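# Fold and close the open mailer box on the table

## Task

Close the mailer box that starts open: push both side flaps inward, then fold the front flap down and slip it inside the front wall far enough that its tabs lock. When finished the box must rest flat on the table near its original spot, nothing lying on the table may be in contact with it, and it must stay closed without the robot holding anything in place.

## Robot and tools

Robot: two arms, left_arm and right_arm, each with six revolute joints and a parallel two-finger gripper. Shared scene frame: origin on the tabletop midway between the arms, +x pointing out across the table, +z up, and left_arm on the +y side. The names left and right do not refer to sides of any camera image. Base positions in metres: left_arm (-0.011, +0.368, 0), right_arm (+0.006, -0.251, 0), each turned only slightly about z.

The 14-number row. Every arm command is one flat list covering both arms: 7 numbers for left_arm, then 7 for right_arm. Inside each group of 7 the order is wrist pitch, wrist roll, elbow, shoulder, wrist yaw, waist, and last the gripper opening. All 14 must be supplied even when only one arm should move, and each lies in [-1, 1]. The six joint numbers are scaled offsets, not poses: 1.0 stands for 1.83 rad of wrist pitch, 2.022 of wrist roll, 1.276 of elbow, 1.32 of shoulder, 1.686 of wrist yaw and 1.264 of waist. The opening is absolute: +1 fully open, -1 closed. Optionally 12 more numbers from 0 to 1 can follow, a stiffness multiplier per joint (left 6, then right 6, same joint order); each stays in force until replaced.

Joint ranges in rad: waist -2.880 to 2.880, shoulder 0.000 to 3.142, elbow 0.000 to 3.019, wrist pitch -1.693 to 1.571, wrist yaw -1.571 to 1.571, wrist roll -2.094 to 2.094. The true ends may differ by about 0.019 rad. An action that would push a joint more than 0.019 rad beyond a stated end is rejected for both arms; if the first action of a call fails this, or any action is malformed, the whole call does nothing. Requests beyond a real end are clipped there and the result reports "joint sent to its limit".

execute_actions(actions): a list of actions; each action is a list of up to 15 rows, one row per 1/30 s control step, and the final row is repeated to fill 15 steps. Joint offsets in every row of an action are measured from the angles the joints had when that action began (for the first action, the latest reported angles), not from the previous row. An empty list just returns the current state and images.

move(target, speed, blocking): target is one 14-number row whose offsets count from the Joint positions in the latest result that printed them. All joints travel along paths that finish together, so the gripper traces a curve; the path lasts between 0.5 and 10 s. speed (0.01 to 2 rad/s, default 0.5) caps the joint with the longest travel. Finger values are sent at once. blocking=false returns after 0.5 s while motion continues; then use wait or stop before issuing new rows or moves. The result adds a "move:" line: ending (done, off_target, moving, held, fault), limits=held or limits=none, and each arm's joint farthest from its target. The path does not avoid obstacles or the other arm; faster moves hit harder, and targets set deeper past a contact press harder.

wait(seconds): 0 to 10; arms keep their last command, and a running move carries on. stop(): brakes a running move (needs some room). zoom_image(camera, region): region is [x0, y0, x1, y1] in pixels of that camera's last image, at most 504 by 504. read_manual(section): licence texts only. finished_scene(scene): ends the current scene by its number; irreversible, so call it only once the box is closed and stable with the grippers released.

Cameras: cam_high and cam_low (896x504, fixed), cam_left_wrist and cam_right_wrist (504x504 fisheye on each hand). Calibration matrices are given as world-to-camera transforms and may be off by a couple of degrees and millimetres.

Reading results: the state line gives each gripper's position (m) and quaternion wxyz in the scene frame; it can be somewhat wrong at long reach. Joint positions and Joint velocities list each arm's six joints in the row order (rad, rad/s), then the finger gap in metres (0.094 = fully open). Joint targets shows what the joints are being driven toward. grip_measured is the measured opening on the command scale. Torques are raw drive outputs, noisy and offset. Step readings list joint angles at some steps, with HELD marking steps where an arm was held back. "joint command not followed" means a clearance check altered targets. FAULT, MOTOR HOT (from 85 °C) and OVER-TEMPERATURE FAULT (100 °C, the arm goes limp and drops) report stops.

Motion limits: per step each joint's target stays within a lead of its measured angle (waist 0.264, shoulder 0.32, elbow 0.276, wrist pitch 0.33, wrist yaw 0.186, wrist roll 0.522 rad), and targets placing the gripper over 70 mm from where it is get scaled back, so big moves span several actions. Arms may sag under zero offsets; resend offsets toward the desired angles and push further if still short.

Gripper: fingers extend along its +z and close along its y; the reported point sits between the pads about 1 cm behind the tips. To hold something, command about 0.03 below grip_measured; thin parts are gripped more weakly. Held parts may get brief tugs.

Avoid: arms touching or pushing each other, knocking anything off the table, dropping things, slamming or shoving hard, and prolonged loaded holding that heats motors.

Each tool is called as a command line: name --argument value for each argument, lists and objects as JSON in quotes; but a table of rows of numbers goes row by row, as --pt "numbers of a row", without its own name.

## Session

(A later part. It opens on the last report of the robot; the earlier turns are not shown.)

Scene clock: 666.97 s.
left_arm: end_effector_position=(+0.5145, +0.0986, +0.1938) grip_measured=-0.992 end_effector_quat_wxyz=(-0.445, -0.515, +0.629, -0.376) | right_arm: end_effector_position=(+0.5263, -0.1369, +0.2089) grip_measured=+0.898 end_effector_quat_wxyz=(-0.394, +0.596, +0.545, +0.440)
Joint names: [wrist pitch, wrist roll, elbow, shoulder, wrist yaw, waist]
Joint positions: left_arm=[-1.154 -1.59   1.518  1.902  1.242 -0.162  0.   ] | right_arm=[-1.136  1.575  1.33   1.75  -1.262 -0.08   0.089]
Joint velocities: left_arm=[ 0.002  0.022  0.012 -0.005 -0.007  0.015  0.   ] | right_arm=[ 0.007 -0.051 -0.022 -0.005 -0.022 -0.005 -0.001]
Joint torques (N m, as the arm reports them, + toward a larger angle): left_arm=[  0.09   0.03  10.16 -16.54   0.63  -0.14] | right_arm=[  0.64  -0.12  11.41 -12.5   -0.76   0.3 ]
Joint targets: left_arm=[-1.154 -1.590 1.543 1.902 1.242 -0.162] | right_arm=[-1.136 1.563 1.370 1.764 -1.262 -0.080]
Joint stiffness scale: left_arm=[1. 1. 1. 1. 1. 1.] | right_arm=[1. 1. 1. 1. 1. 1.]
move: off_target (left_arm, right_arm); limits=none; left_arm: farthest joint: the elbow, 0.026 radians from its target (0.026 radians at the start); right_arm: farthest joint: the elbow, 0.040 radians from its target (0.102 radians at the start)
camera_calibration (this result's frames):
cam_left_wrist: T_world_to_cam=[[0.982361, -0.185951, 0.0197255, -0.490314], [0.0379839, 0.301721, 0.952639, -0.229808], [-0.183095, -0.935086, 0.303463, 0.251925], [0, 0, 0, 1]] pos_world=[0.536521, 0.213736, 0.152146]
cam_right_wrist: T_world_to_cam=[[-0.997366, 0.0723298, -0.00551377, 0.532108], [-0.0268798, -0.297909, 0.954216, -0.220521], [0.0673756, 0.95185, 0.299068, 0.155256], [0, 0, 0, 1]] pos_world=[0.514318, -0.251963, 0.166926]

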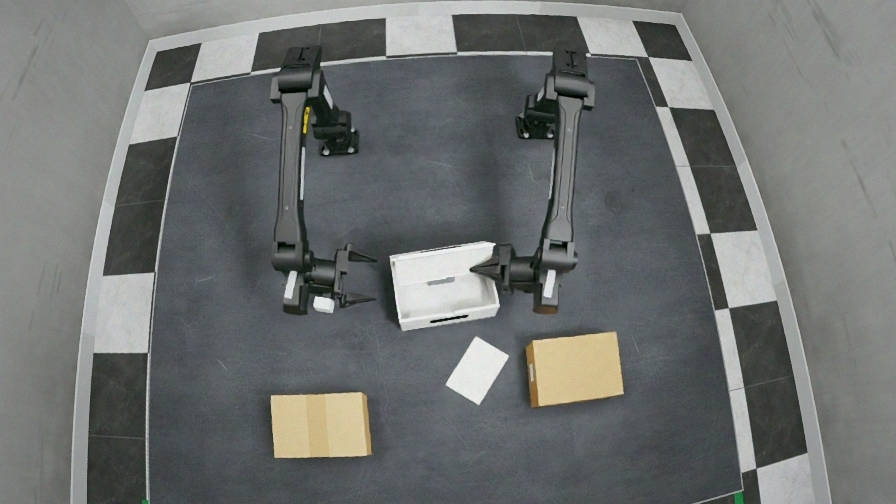

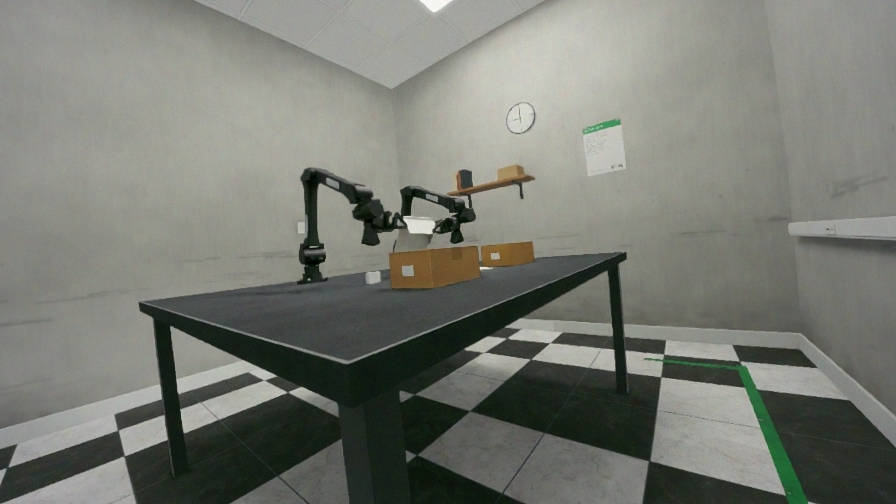

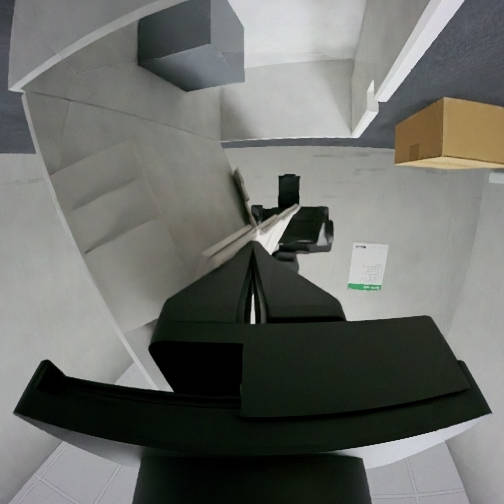

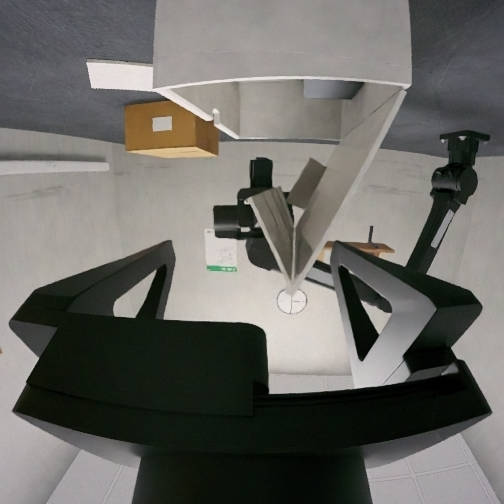

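move --target '[0,0,0.02,0,0,0,-1,0,0,0.02,0,0,0.11,0.9]' --speed 0.15

execute_actions --actions '[[[0,0,0.02,0,0,0,-1,0,0,0.02,0,0,0,0.5]],[[0,0,0.02,0,0,0,-1,0,0,0.02,0,0,0,0.1]],[[0,0,0.02,0,0,0,-1,0,0,0.02,0,0,0,-0.2]],[[0,0,0.02,0,0,0,-1,0,0,0.02,0,0,0,-0.45]]]'

Scene clock: 682.53 s.
left_arm: end_effector_position=(+0.5145, +0.0986, +0.1938) grip_measured=-0.992 end_effector_quat_wxyz=(-0.445, -0.515, +0.629, -0.376) | right_arm: end_effector_position=(+0.5070, -0.0704, +0.2089) grip_measured=+0.898 end_effector_quat_wxyz=(-0.421, +0.559, +0.583, +0.413)
Joint names: [wrist pitch, wrist roll, elbow, shoulder, wrist yaw, waist]
Joint positions: left_arm=[-1.154 -1.59   1.518  1.902  1.242 -0.162  0.   ] | right_arm=[-1.136  1.574  1.33   1.75  -1.262  0.05   0.089]
Joint velocities: left_arm=[-0.012 -0.066 -0.002 -0.024 -0.081 -0.005 -0.   ] | right_arm=[-0.007 -0.007 -0.007 -0.005 -0.037 -0.015  0.001]
Joint torques (N m, as the arm reports them, + toward a larger angle): left_arm=[  0.12   0.03  10.15 -16.48   0.63  -0.15] | right_arm=[  0.86   0.01  10.4  -13.85  -0.75  -0.11]
Joint targets: left_arm=[-1.154 -1.590 1.543 1.902 1.242 -0.162] | right_arm=[-1.136 1.575 1.355 1.750 -1.262 0.059]
Joint stiffness scale: left_arm=[1. 1. 1. 1. 1. 1.] | right_arm=[1. 1. 1. 1. 1. 1.]
move: off_target (left_arm, right_arm); limits=none; left_arm: farthest joint: the elbow, 0.026 radians from its target (0.026 radians at the start); right_arm: farthest joint: the elbow, 0.026 radians from its target (0.026 radians at the start)
camera_calibration (this result's frames):
cam_left_wrist: T_world_to_cam=[[0.982361, -0.185951, 0.0197255, -0.490314], [0.0379839, 0.301721, 0.952639, -0.229808], [-0.183095, -0.935086, 0.303463, 0.251925], [0, 0, 0, 1]] pos_world=[0.536521, 0.213736, 0.152146]
cam_right_wrist: T_world_to_cam=[[-0.998313, -0.0577718, -0.00587709, 0.499509], [0.011679, -0.298888, 0.954217, -0.220852], [-0.0568834, 0.952538, 0.299058, 0.156326], [0, 0, 0, 1]] pos_world=[0.510138, -0.186059, 0.166926]

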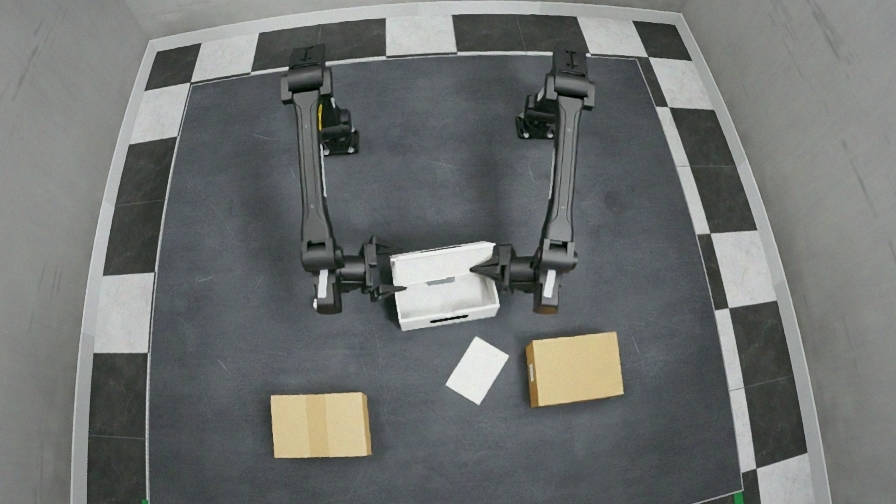

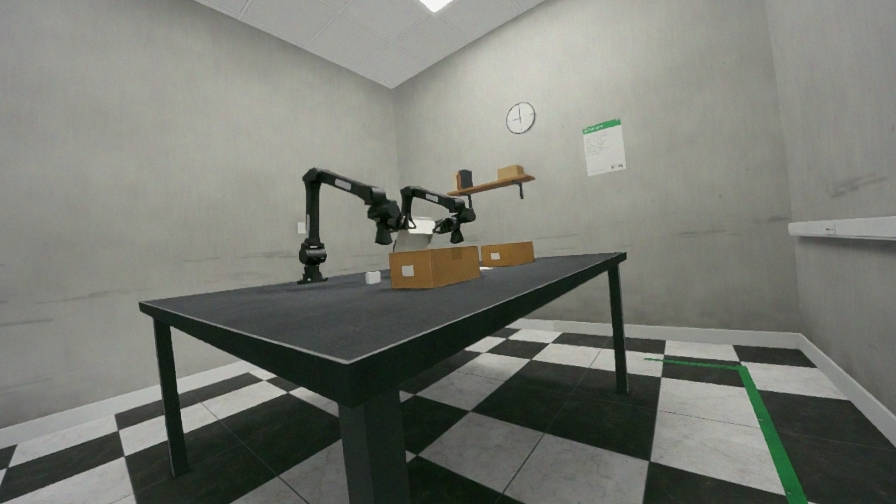

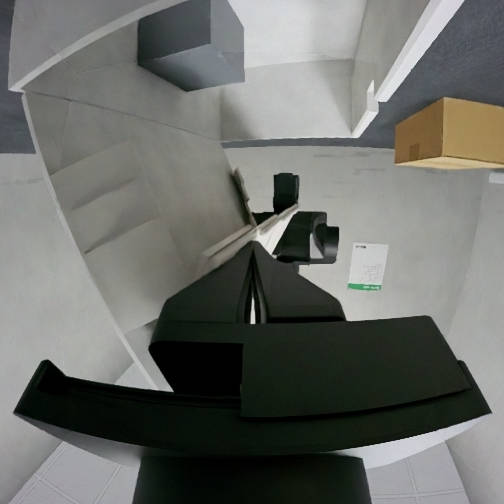

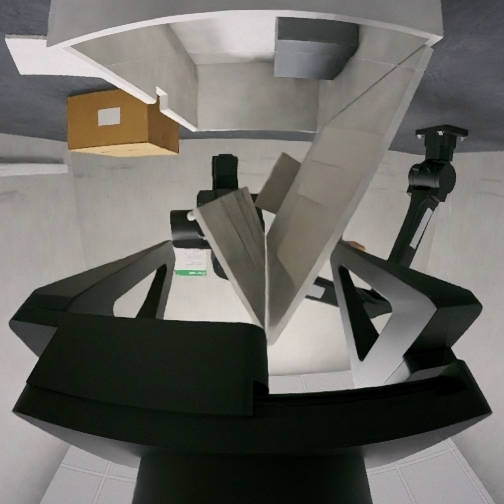

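Scene clock: 684.53 s.
left_arm: end_effector_position=(+0.5146, +0.0988, +0.1938) grip_measured=-0.992 end_effector_quat_wxyz=(-0.445, -0.515, +0.629, -0.376) | right_arm: end_effector_position=(+0.5070, -0.0704, +0.2090) grip_measured=-0.445 end_effector_quat_wxyz=(-0.423, +0.561, +0.581, +0.412)
Joint names: [wrist pitch, wrist roll, elbow, shoulder, wrist yaw, waist]
Joint positions: left_arm=[-1.154 -1.59   1.518  1.902  1.242 -0.161  0.   ] | right_arm=[-1.136  1.58   1.33   1.75  -1.263  0.05   0.026]
Joint velocities: left_arm=[ 0.002 -0.051 -0.002 -0.005 -0.007  0.005 -0.   ] | right_arm=[ 0.017 -0.022  0.002  0.005 -0.066  0.005 -0.001]
Joint torques (N m, as the arm reports them, + toward a larger angle): left_arm=[  0.1    0.02  10.14 -16.59   0.63  -0.12] | right_arm=[  0.65  -0.1   10.31 -13.8   -0.73  -0.35]
Joint targets: left_arm=[-1.154 -1.590 1.543 1.902 1.242 -0.161] | right_arm=[-1.136 1.574 1.355 1.750 -1.262 0.050]
Joint stiffness scale: left_arm=[1. 1. 1. 1. 1. 1.] | right_arm=[1. 1. 1. 1. 1. 1.]
Step readings (joint positions; steps 1 to 15: 1st action; 16 to 30: 2nd action; 31 to 45: 3rd action; 46 to 60: 4th action):
0: left_arm=[-1.154 -1.590 1.518 1.902 1.242 -0.162] | right_arm=[-1.136 1.574 1.330 1.750 -1.262 0.050]
1: left_arm=[-1.154 -1.590 1.518 1.902 1.242 -0.162] | right_arm=[-1.136 1.574 1.330 1.750 -1.262 0.050]
2: left_arm=[-1.154 -1.590 1.518 1.902 1.242 -0.162] | right_arm=[-1.136 1.574 1.330 1.750 -1.262 0.050]
4: left_arm=[-1.154 -1.590 1.518 1.902 1.242 -0.162] | right_arm=[-1.136 1.574 1.330 1.750 -1.262 0.050]
8: left_arm=[-1.154 -1.590 1.518 1.902 1.242 -0.162] | right_arm=[-1.136 1.574 1.330 1.750 -1.262 0.050]
15: left_arm=[-1.154 -1.590 1.518 1.902 1.242 -0.162] | right_arm=[-1.136 1.574 1.330 1.750 -1.262 0.050]
16: left_arm=[-1.154 -1.590 1.518 1.902 1.242 -0.162] | right_arm=[-1.136 1.574 1.330 1.750 -1.262 0.050]
17: left_arm=[-1.154 -1.590 1.518 1.902 1.242 -0.162] | right_arm=[-1.136 1.574 1.330 1.750 -1.262 0.050]
19: left_arm=[-1.154 -1.590 1.518 1.902 1.242 -0.161] | right_arm=[-1.136 1.574 1.330 1.750 -1.262 0.050]
23: left_arm=[-1.154 -1.590 1.518 1.902 1.242 -0.161] | right_arm=[-1.136 1.574 1.330 1.750 -1.262 0.050]
30: left_arm=[-1.154 -1.590 1.518 1.902 1.242 -0.161] | right_arm=[-1.136 1.574 1.330 1.750 -1.262 0.050]
31: left_arm=[-1.154 -1.590 1.518 1.902 1.242 -0.161] | right_arm=[-1.136 1.574 1.330 1.750 -1.262 0.050]
32: left_arm=[-1.154 -1.590 1.518 1.902 1.242 -0.161] | right_arm=[-1.136 1.574 1.330 1.750 -1.262 0.050]
34: left_arm=[-1.154 -1.590 1.518 1.902 1.242 -0.161] | right_arm=[-1.136 1.574 1.330 1.750 -1.262 0.050]
38: left_arm=[-1.154 -1.590 1.518 1.902 1.242 -0.161] | right_arm=[-1.136 1.574 1.330 1.750 -1.262 0.050]
45: left_arm=[-1.154 -1.590 1.518 1.902 1.242 -0.161] | right_arm=[-1.136 1.574 1.330 1.750 -1.262 0.050]
46: left_arm=[-1.154 -1.590 1.518 1.902 1.242 -0.161] | right_arm=[-1.136 1.574 1.330 1.750 -1.262 0.050]
47: left_arm=[-1.154 -1.590 1.518 1.902 1.242 -0.161] | right_arm=[-1.136 1.575 1.330 1.750 -1.262 0.050]
49: left_arm=[-1.154 -1.590 1.518 1.902 1.242 -0.161] | right_arm=[-1.136 1.577 1.330 1.750 -1.262 0.050]
53: left_arm=[-1.154 -1.590 1.518 1.902 1.242 -0.161] | right_arm=[-1.136 1.580 1.330 1.750 -1.263 0.050]
60: Joint positions above
camera_calibration (this result's frames):
cam_left_wrist: T_world_to_cam=[[0.982432, -0.185576, 0.0197255, -0.490452], [0.0378688, 0.301736, 0.952639, -0.229815], [-0.182739, -0.935156, 0.303463, 0.251955], [0, 0, 0, 1]] pos_world=[0.53658, 0.213945, 0.152146]
cam_right_wrist: T_world_to_cam=[[-0.998435, -0.0559323, -0.0000798132, 0.498489], [0.0167002, -0.299472, 0.953959, -0.223493], [-0.0533811, 0.952464, 0.299937, 0.154286], [0, 0, 0, 1]] pos_world=[0.509677, -0.186, 0.166966]

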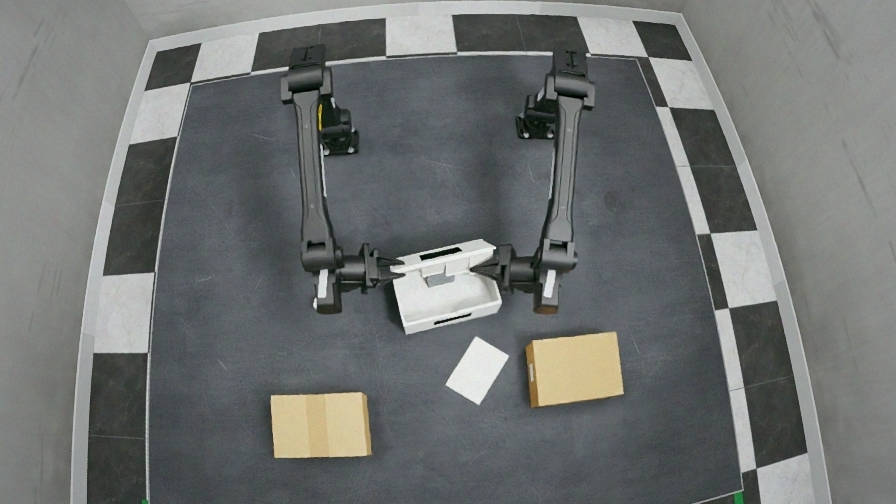

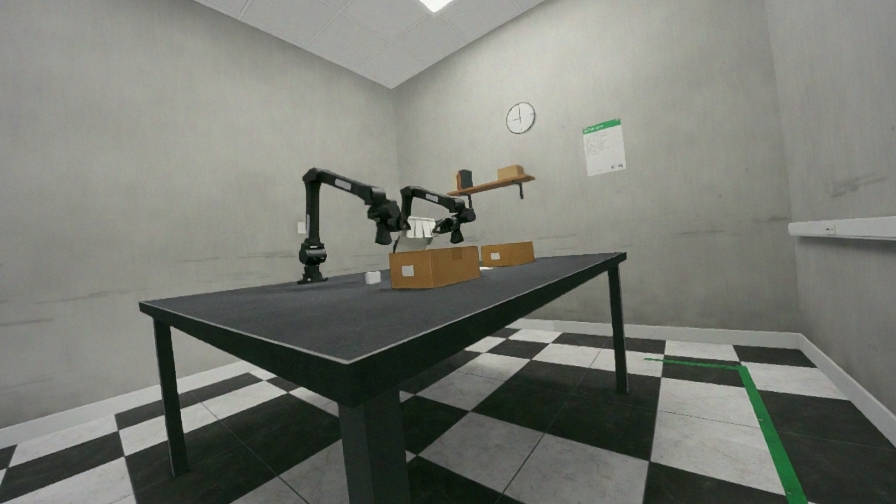

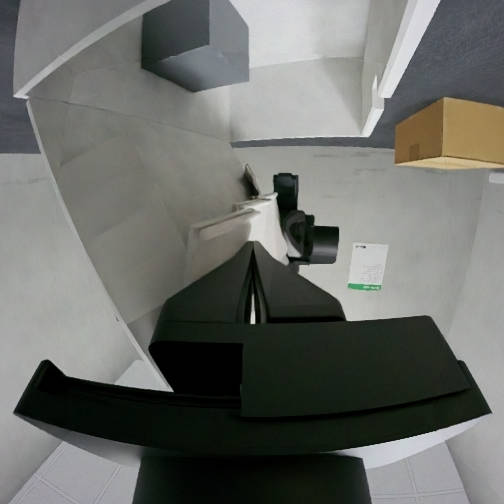

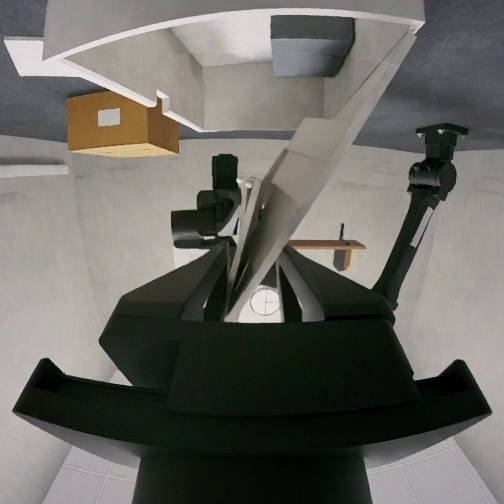

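execute_actions --actions '[[[0,0,0.02,0,0,0,-1,0,0,0.02,0,0,0,0.0]],[[0,0,0.02,0,0,0,-1,0,0,0.02,0,0,0,0.9]]]'

move --target '[0,0,0.03,0,0,0.14,-1,0,0,0.02,0,0,-0.13,0.9]' --speed 0.2

zoom_image --camera "cam_high" --region '[320, 200, 570, 350]'

Scene clock: 692.97 s.
left_arm: end_effector_position=(+0.5146, +0.0988, +0.1938) grip_measured=-0.992 end_effector_quat_wxyz=(-0.445, -0.515, +0.629, -0.376) | right_arm: end_effector_position=(+0.5070, -0.0703, +0.2093) grip_measured=+0.898 end_effector_quat_wxyz=(-0.423, +0.560, +0.580, +0.412)
Joint names: [wrist pitch, wrist roll, elbow, shoulder, wrist yaw, waist]
Joint positions: left_arm=[-1.154 -1.59   1.518  1.902  1.242 -0.161  0.   ] | right_arm=[-1.136  1.581  1.33   1.75  -1.264  0.05   0.089]
Joint velocities: left_arm=[ 0.012 -0.051 -0.007 -0.005 -0.037  0.005 -0.001] | right_arm=[ 0.012  0.037  0.007 -0.005 -0.022 -0.015  0.001]
Joint torques (N m, as the arm reports them, + toward a larger angle): left_arm=[  0.09   0.02  10.16 -16.48   0.63  -0.11] | right_arm=[  0.84   0.    10.17 -13.45  -0.74  -0.13]
Joint targets: left_arm=[-1.154 -1.590 1.543 1.902 1.242 -0.161] | right_arm=[-1.136 1.581 1.355 1.750 -1.264 0.050]
Joint stiffness scale: left_arm=[1. 1. 1. 1. 1. 1.] | right_arm=[1. 1. 1. 1. 1. 1.]
Step readings (joint positions; steps 1 to 15: 1st action; 16 to 30: 2nd action):
0: left_arm=[-1.154 -1.590 1.518 1.902 1.242 -0.161] | right_arm=[-1.136 1.580 1.330 1.750 -1.263 0.050]
1: left_arm=[-1.154 -1.590 1.518 1.902 1.242 -0.161] | right_arm=[-1.136 1.581 1.330 1.750 -1.264 0.050]
2: left_arm=[-1.154 -1.590 1.518 1.902 1.242 -0.161] | right_arm=[-1.136 1.581 1.330 1.750 -1.264 0.050]
4: left_arm=[-1.154 -1.590 1.518 1.902 1.242 -0.161] | right_arm=[-1.136 1.581 1.330 1.750 -1.264 0.050]
8: left_arm=[-1.154 -1.590 1.518 1.902 1.242 -0.161] | right_arm=[-1.136 1.581 1.330 1.750 -1.264 0.050]
15: left_arm=[-1.154 -1.590 1.518 1.902 1.242 -0.161] | right_arm=[-1.136 1.581 1.330 1.750 -1.264 0.050]
16: left_arm=[-1.154 -1.590 1.518 1.902 1.242 -0.161] | right_arm=[-1.136 1.581 1.330 1.750 -1.264 0.050]
17: left_arm=[-1.154 -1.590 1.518 1.902 1.242 -0.161] | right_arm=[-1.136 1.581 1.330 1.750 -1.264 0.050]
19: left_arm=[-1.154 -1.590 1.518 1.902 1.242 -0.161] | right_arm=[-1.136 1.581 1.330 1.750 -1.264 0.050]
23: left_arm=[-1.154 -1.590 1.518 1.902 1.242 -0.161] | right_arm=[-1.136 1.581 1.330 1.750 -1.264 0.050]
30: Joint positions above
camera_calibration (this result's frames):
cam_left_wrist: T_world_to_cam=[[0.982432, -0.185576, 0.0197255, -0.490452], [0.0378688, 0.301736, 0.952639, -0.229815], [-0.182739, -0.935156, 0.303463, 0.251955], [0, 0, 0, 1]] pos_world=[0.53658, 0.213945, 0.152146]
cam_right_wrist: T_world_to_cam=[[-0.99844, -0.0558387, 0.000251732, 0.498427], [0.0170695, -0.300917, 0.953497, -0.2239], [-0.0531663, 0.952014, 0.301401, 0.153689], [0, 0, 0, 1]] pos_world=[0.509642, -0.185858, 0.16704]

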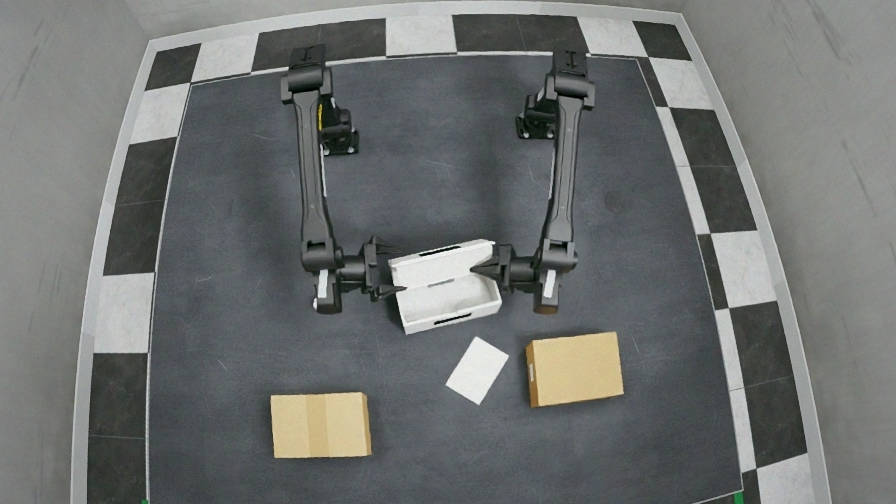

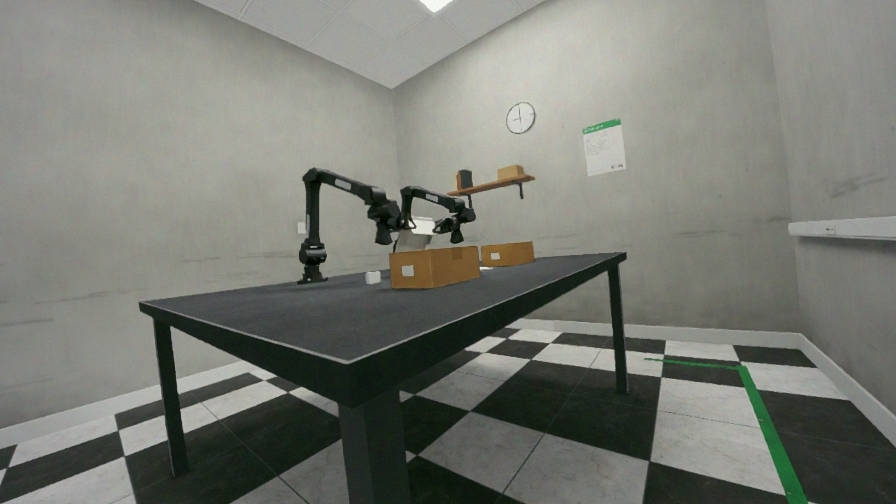

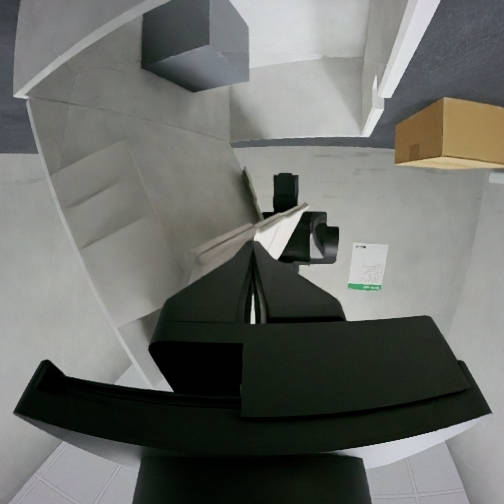

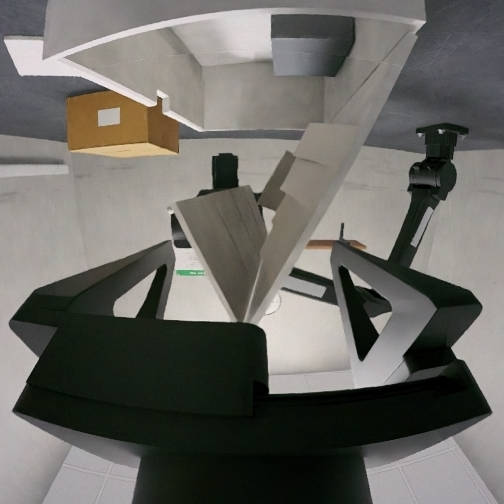

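Scene clock: 694.27 s.
left_arm: end_effector_position=(+0.5543, +0.1973, +0.1938) grip_measured=-0.992 end_effector_quat_wxyz=(+0.409, +0.570, -0.580, +0.414) | right_arm: end_effector_position=(+0.5292, -0.1509, +0.2093) grip_measured=+0.898 end_effector_quat_wxyz=(-0.390, +0.604, +0.535, +0.444)
Joint names: [wrist pitch, wrist roll, elbow, shoulder, wrist yaw, waist]
Joint positions: left_arm=[-1.154 -1.59   1.518  1.902  1.242  0.019  0.   ] | right_arm=[-1.136  1.581  1.33   1.75  -1.264 -0.107  0.089]
Joint velocities: left_arm=[-0.002 -0.037 -0.012 -0.034  0.022  0.005 -0.   ] | right_arm=[-0.007  0.007  0.012  0.005  0.051  0.005  0.   ]
Joint torques (N m, as the arm reports them, + toward a larger angle): left_arm=[  0.13   0.03  11.25 -16.42   0.63  -0.44] | right_arm=[  0.63   0.    10.19 -13.73  -0.74  -0.93]
Joint targets: left_arm=[-1.154 -1.590 1.556 1.902 1.242 0.016] | right_arm=[-1.136 1.581 1.355 1.750 -1.264 -0.114]
Joint stiffness scale: left_arm=[1. 1. 1. 1. 1. 1.] | right_arm=[1. 1. 1. 1. 1. 1.]
move: off_target (left_arm, right_arm); limits=none; left_arm: farthest joint: the elbow, 0.038 radians from its target (0.038 radians at the start); right_arm: farthest joint: the elbow, 0.026 radians from its target (0.026 radians at the start)
camera_calibration (this result's frames):
cam_left_wrist: T_world_to_cam=[[0.999783, -0.00663674, 0.0197255, -0.556125], [-0.0167798, 0.30364, 0.952639, -0.23112], [-0.0123119, -0.952764, 0.303463, 0.26032], [0, 0, 0, 1]] pos_world=[0.555331, 0.31451, 0.152146]
cam_right_wrist: T_world_to_cam=[[-0.994873, 0.101127, 0.000251732, 0.537853], [-0.030241, -0.29988, 0.953497, -0.22334], [0.0964999, 0.948602, 0.301401, 0.151887], [0, 0, 0, 1]] pos_world=[0.513685, -0.265447, 0.16704]

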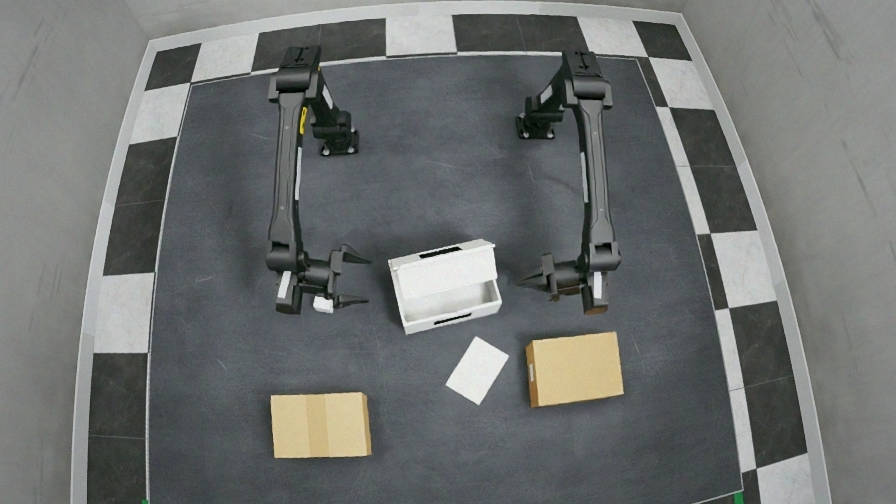

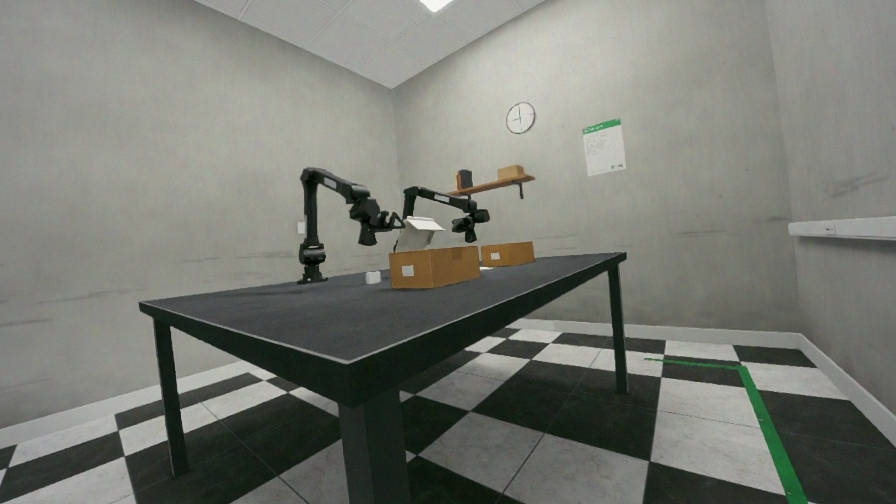

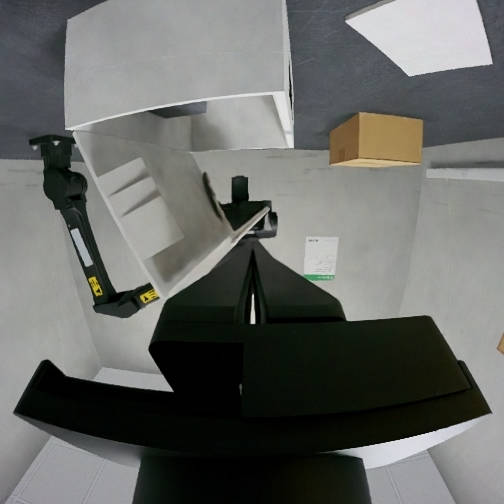

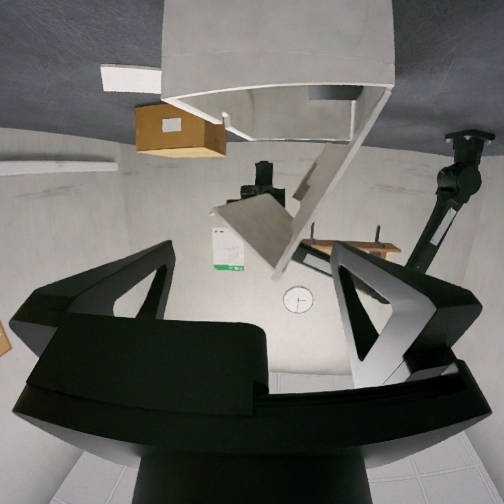

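Region (320, 200, 570, 350) of cam_high's 896x504 image, scaled by 2.016, with more detail than that image has; it fills the top 302 rows of this view, and the rest is white.

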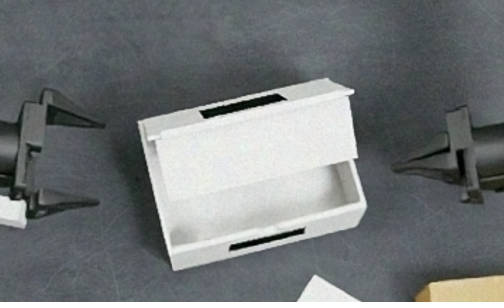

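move --target '[-0.012,0,-0.098,-0.112,0,0,0.9,0,0,0.04,0.015,0,0,0.9]' --speed 0.3

move --target '[0,0,0.03,0,0,-0.135,0.9,0,0,0.02,0,0,0.135,0.9]' --speed 0.15

zoom_image --camera "cam_high" --region '[320, 200, 570, 350]'

Scene clock: 722.63 s.
left_arm: end_effector_position=(+0.5069, +0.1979, +0.2164) grip_measured=+0.898 end_effector_quat_wxyz=(+0.413, +0.573, -0.577, +0.410) | right_arm: end_effector_position=(+0.5327, -0.1513, +0.2104) grip_measured=+0.898 end_effector_quat_wxyz=(-0.388, +0.603, +0.536, +0.446)
Joint names: [wrist pitch, wrist roll, elbow, shoulder, wrist yaw, waist]
Joint positions: left_arm=[-1.169 -1.59   1.388  1.77   1.242  0.019  0.089] | right_arm=[-1.136  1.581  1.341  1.756 -1.264 -0.107  0.089]
Joint velocities: left_arm=[ 0.002 -0.022 -0.012  0.005  0.022 -0.005 -0.   ] | right_arm=[-0.022 -0.081 -0.007 -0.005 -0.007 -0.005  0.   ]
Joint torques (N m, as the arm reports them, + toward a larger angle): left_arm=[ -0.19   0.02   8.41 -16.16   0.63  -0.22] | right_arm=[  0.72   0.    11.45 -12.32  -0.74  -0.3 ]
Joint targets: left_arm=[-1.175 -1.590 1.393 1.754 1.242 0.019] | right_arm=[-1.136 1.581 1.381 1.770 -1.264 -0.107]
Joint stiffness scale: left_arm=[1. 1. 1. 1. 1. 1.] | right_arm=[1. 1. 1. 1. 1. 1.]
move: off_target (right_arm); limits=none; left_arm: farthest joint: the shoulder, 0.016 radians from its target (0.148 radians at the start); right_arm: farthest joint: the elbow, 0.040 radians from its target (0.051 radians at the start)
camera_calibration (this result's frames):
cam_left_wrist: T_world_to_cam=[[0.999958, -0.00663908, 0.00637545, -0.506398], [-0.00406015, 0.303469, 0.952833, -0.26008], [-0.00826068, -0.952818, 0.303429, 0.251454], [0, 0, 0, 1]] pos_world=[0.507398, 0.315154, 0.174742]
cam_right_wrist: T_world_to_cam=[[-0.994861, 0.101125, -0.00508774, 0.542528], [-0.0352954, -0.299259, 0.953519, -0.221629], [0.0949025, 0.948798, 0.301291, 0.15253], [0, 0, 0, 1]] pos_world=[0.517442, -0.265909, 0.168132]

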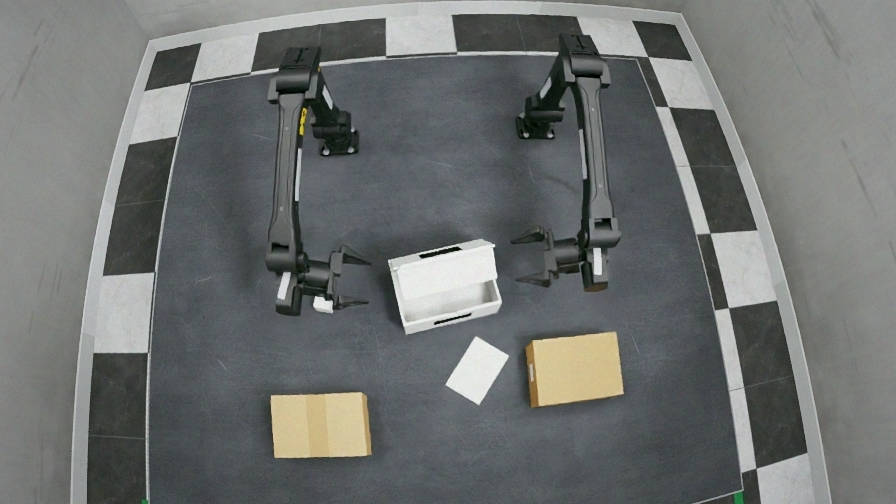

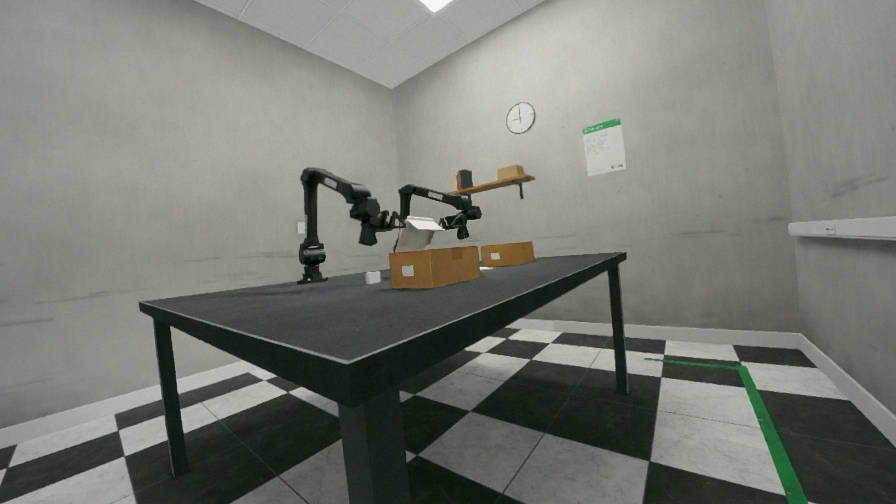

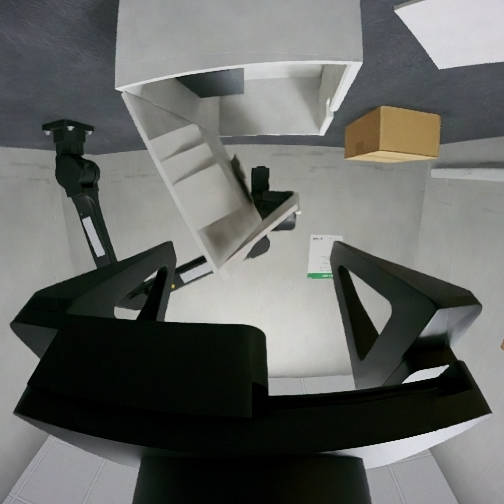

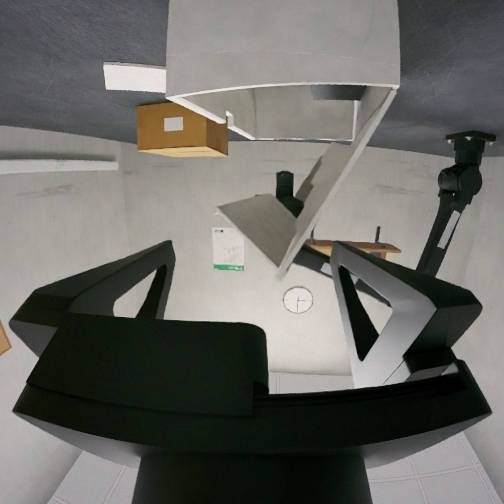

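Scene clock: 724.17 s.
left_arm: end_effector_position=(+0.4706, +0.1133, +0.2160) grip_measured=+0.898 end_effector_quat_wxyz=(-0.446, -0.522, +0.623, -0.374) | right_arm: end_effector_position=(+0.5097, -0.0678, +0.2104) grip_measured=+0.898 end_effector_quat_wxyz=(-0.423, +0.558, +0.583, +0.413)
Joint names: [wrist pitch, wrist roll, elbow, shoulder, wrist yaw, waist]
Joint positions: left_arm=[-1.169 -1.59   1.387  1.77   1.242 -0.15   0.089] | right_arm=[-1.136  1.581  1.341  1.756 -1.264  0.055  0.089]
Joint velocities: left_arm=[-0.012 -0.022 -0.007 -0.015 -0.022  0.005 -0.   ] | right_arm=[-0.032 -0.051 -0.007 -0.015  0.022 -0.015  0.001]
Joint torques (N m, as the arm reports them, + toward a larger angle): left_arm=[  0.07   0.02  11.33 -14.76   0.63  -0.41] | right_arm=[  0.75  -0.02  10.32 -13.79  -0.72   0.06]
Joint targets: left_arm=[-1.169 -1.590 1.426 1.770 1.242 -0.152] | right_arm=[-1.136 1.581 1.367 1.756 -1.265 0.064]
Joint stiffness scale: left_arm=[1. 1. 1. 1. 1. 1.] | right_arm=[1. 1. 1. 1. 1. 1.]
move: off_target (left_arm, right_arm); limits=none; left_arm: farthest joint: the elbow, 0.040 radians from its target (0.039 radians at the start); right_arm: farthest joint: the elbow, 0.026 radians from its target (0.026 radians at the start)
camera_calibration (this result's frames):
cam_left_wrist: T_world_to_cam=[[0.984603, -0.174729, 0.00523107, -0.444139], [0.0481106, 0.299631, 0.952841, -0.258273], [-0.168056, -0.937919, 0.303424, 0.244149], [0, 0, 0, 1]] pos_world=[0.490757, 0.228774, 0.174336]
cam_right_wrist: T_world_to_cam=[[-0.998161, -0.0604081, -0.00508774, 0.501952], [0.0133584, -0.301037, 0.953519, -0.222383], [-0.0591319, 0.951697, 0.301291, 0.154231], [0, 0, 0, 1]] pos_world=[0.51312, -0.183405, 0.168132]

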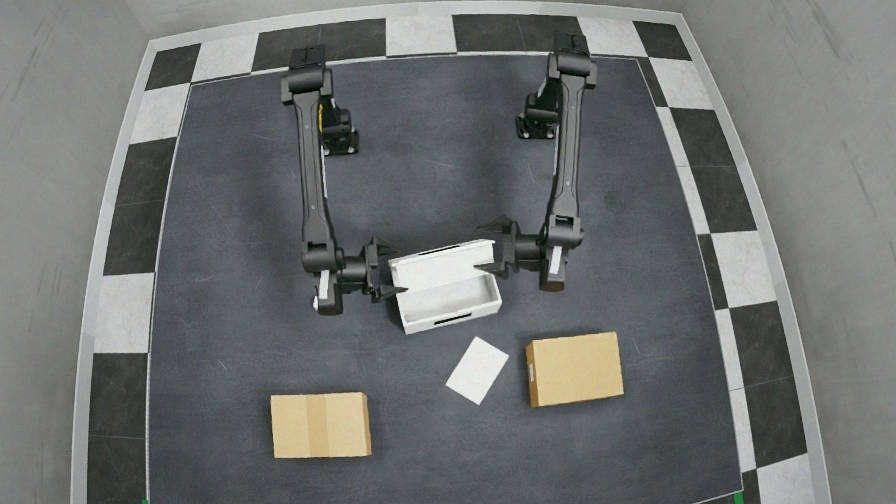

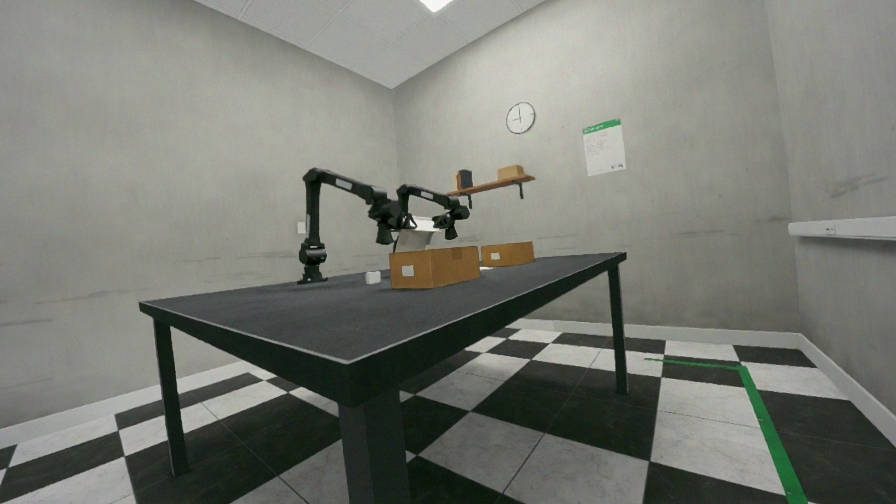

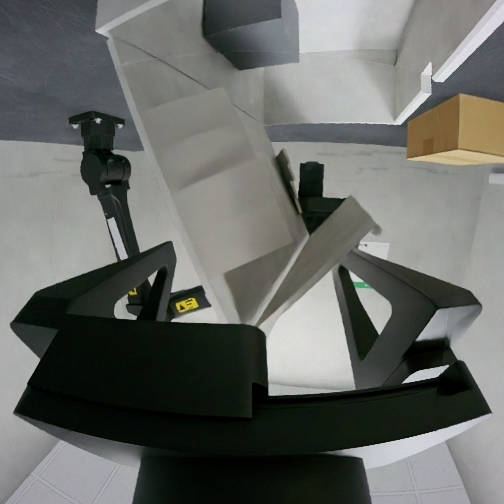

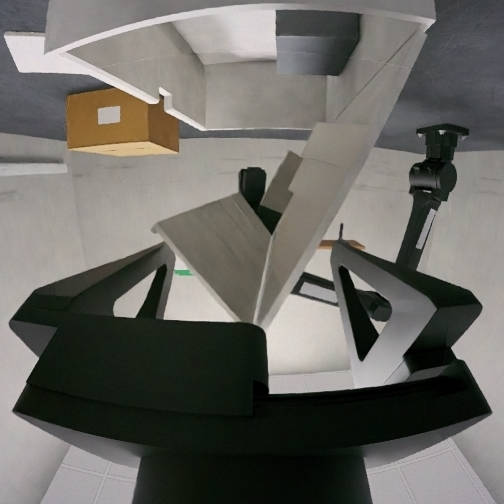

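Region (320, 200, 570, 350) of cam_high's 896x504 image, scaled by 2.016, with more detail than that image has; it fills the top 302 rows of this view, and the rest is white.

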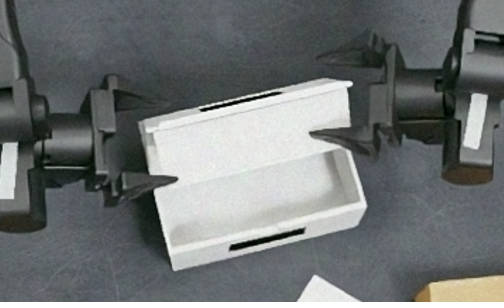

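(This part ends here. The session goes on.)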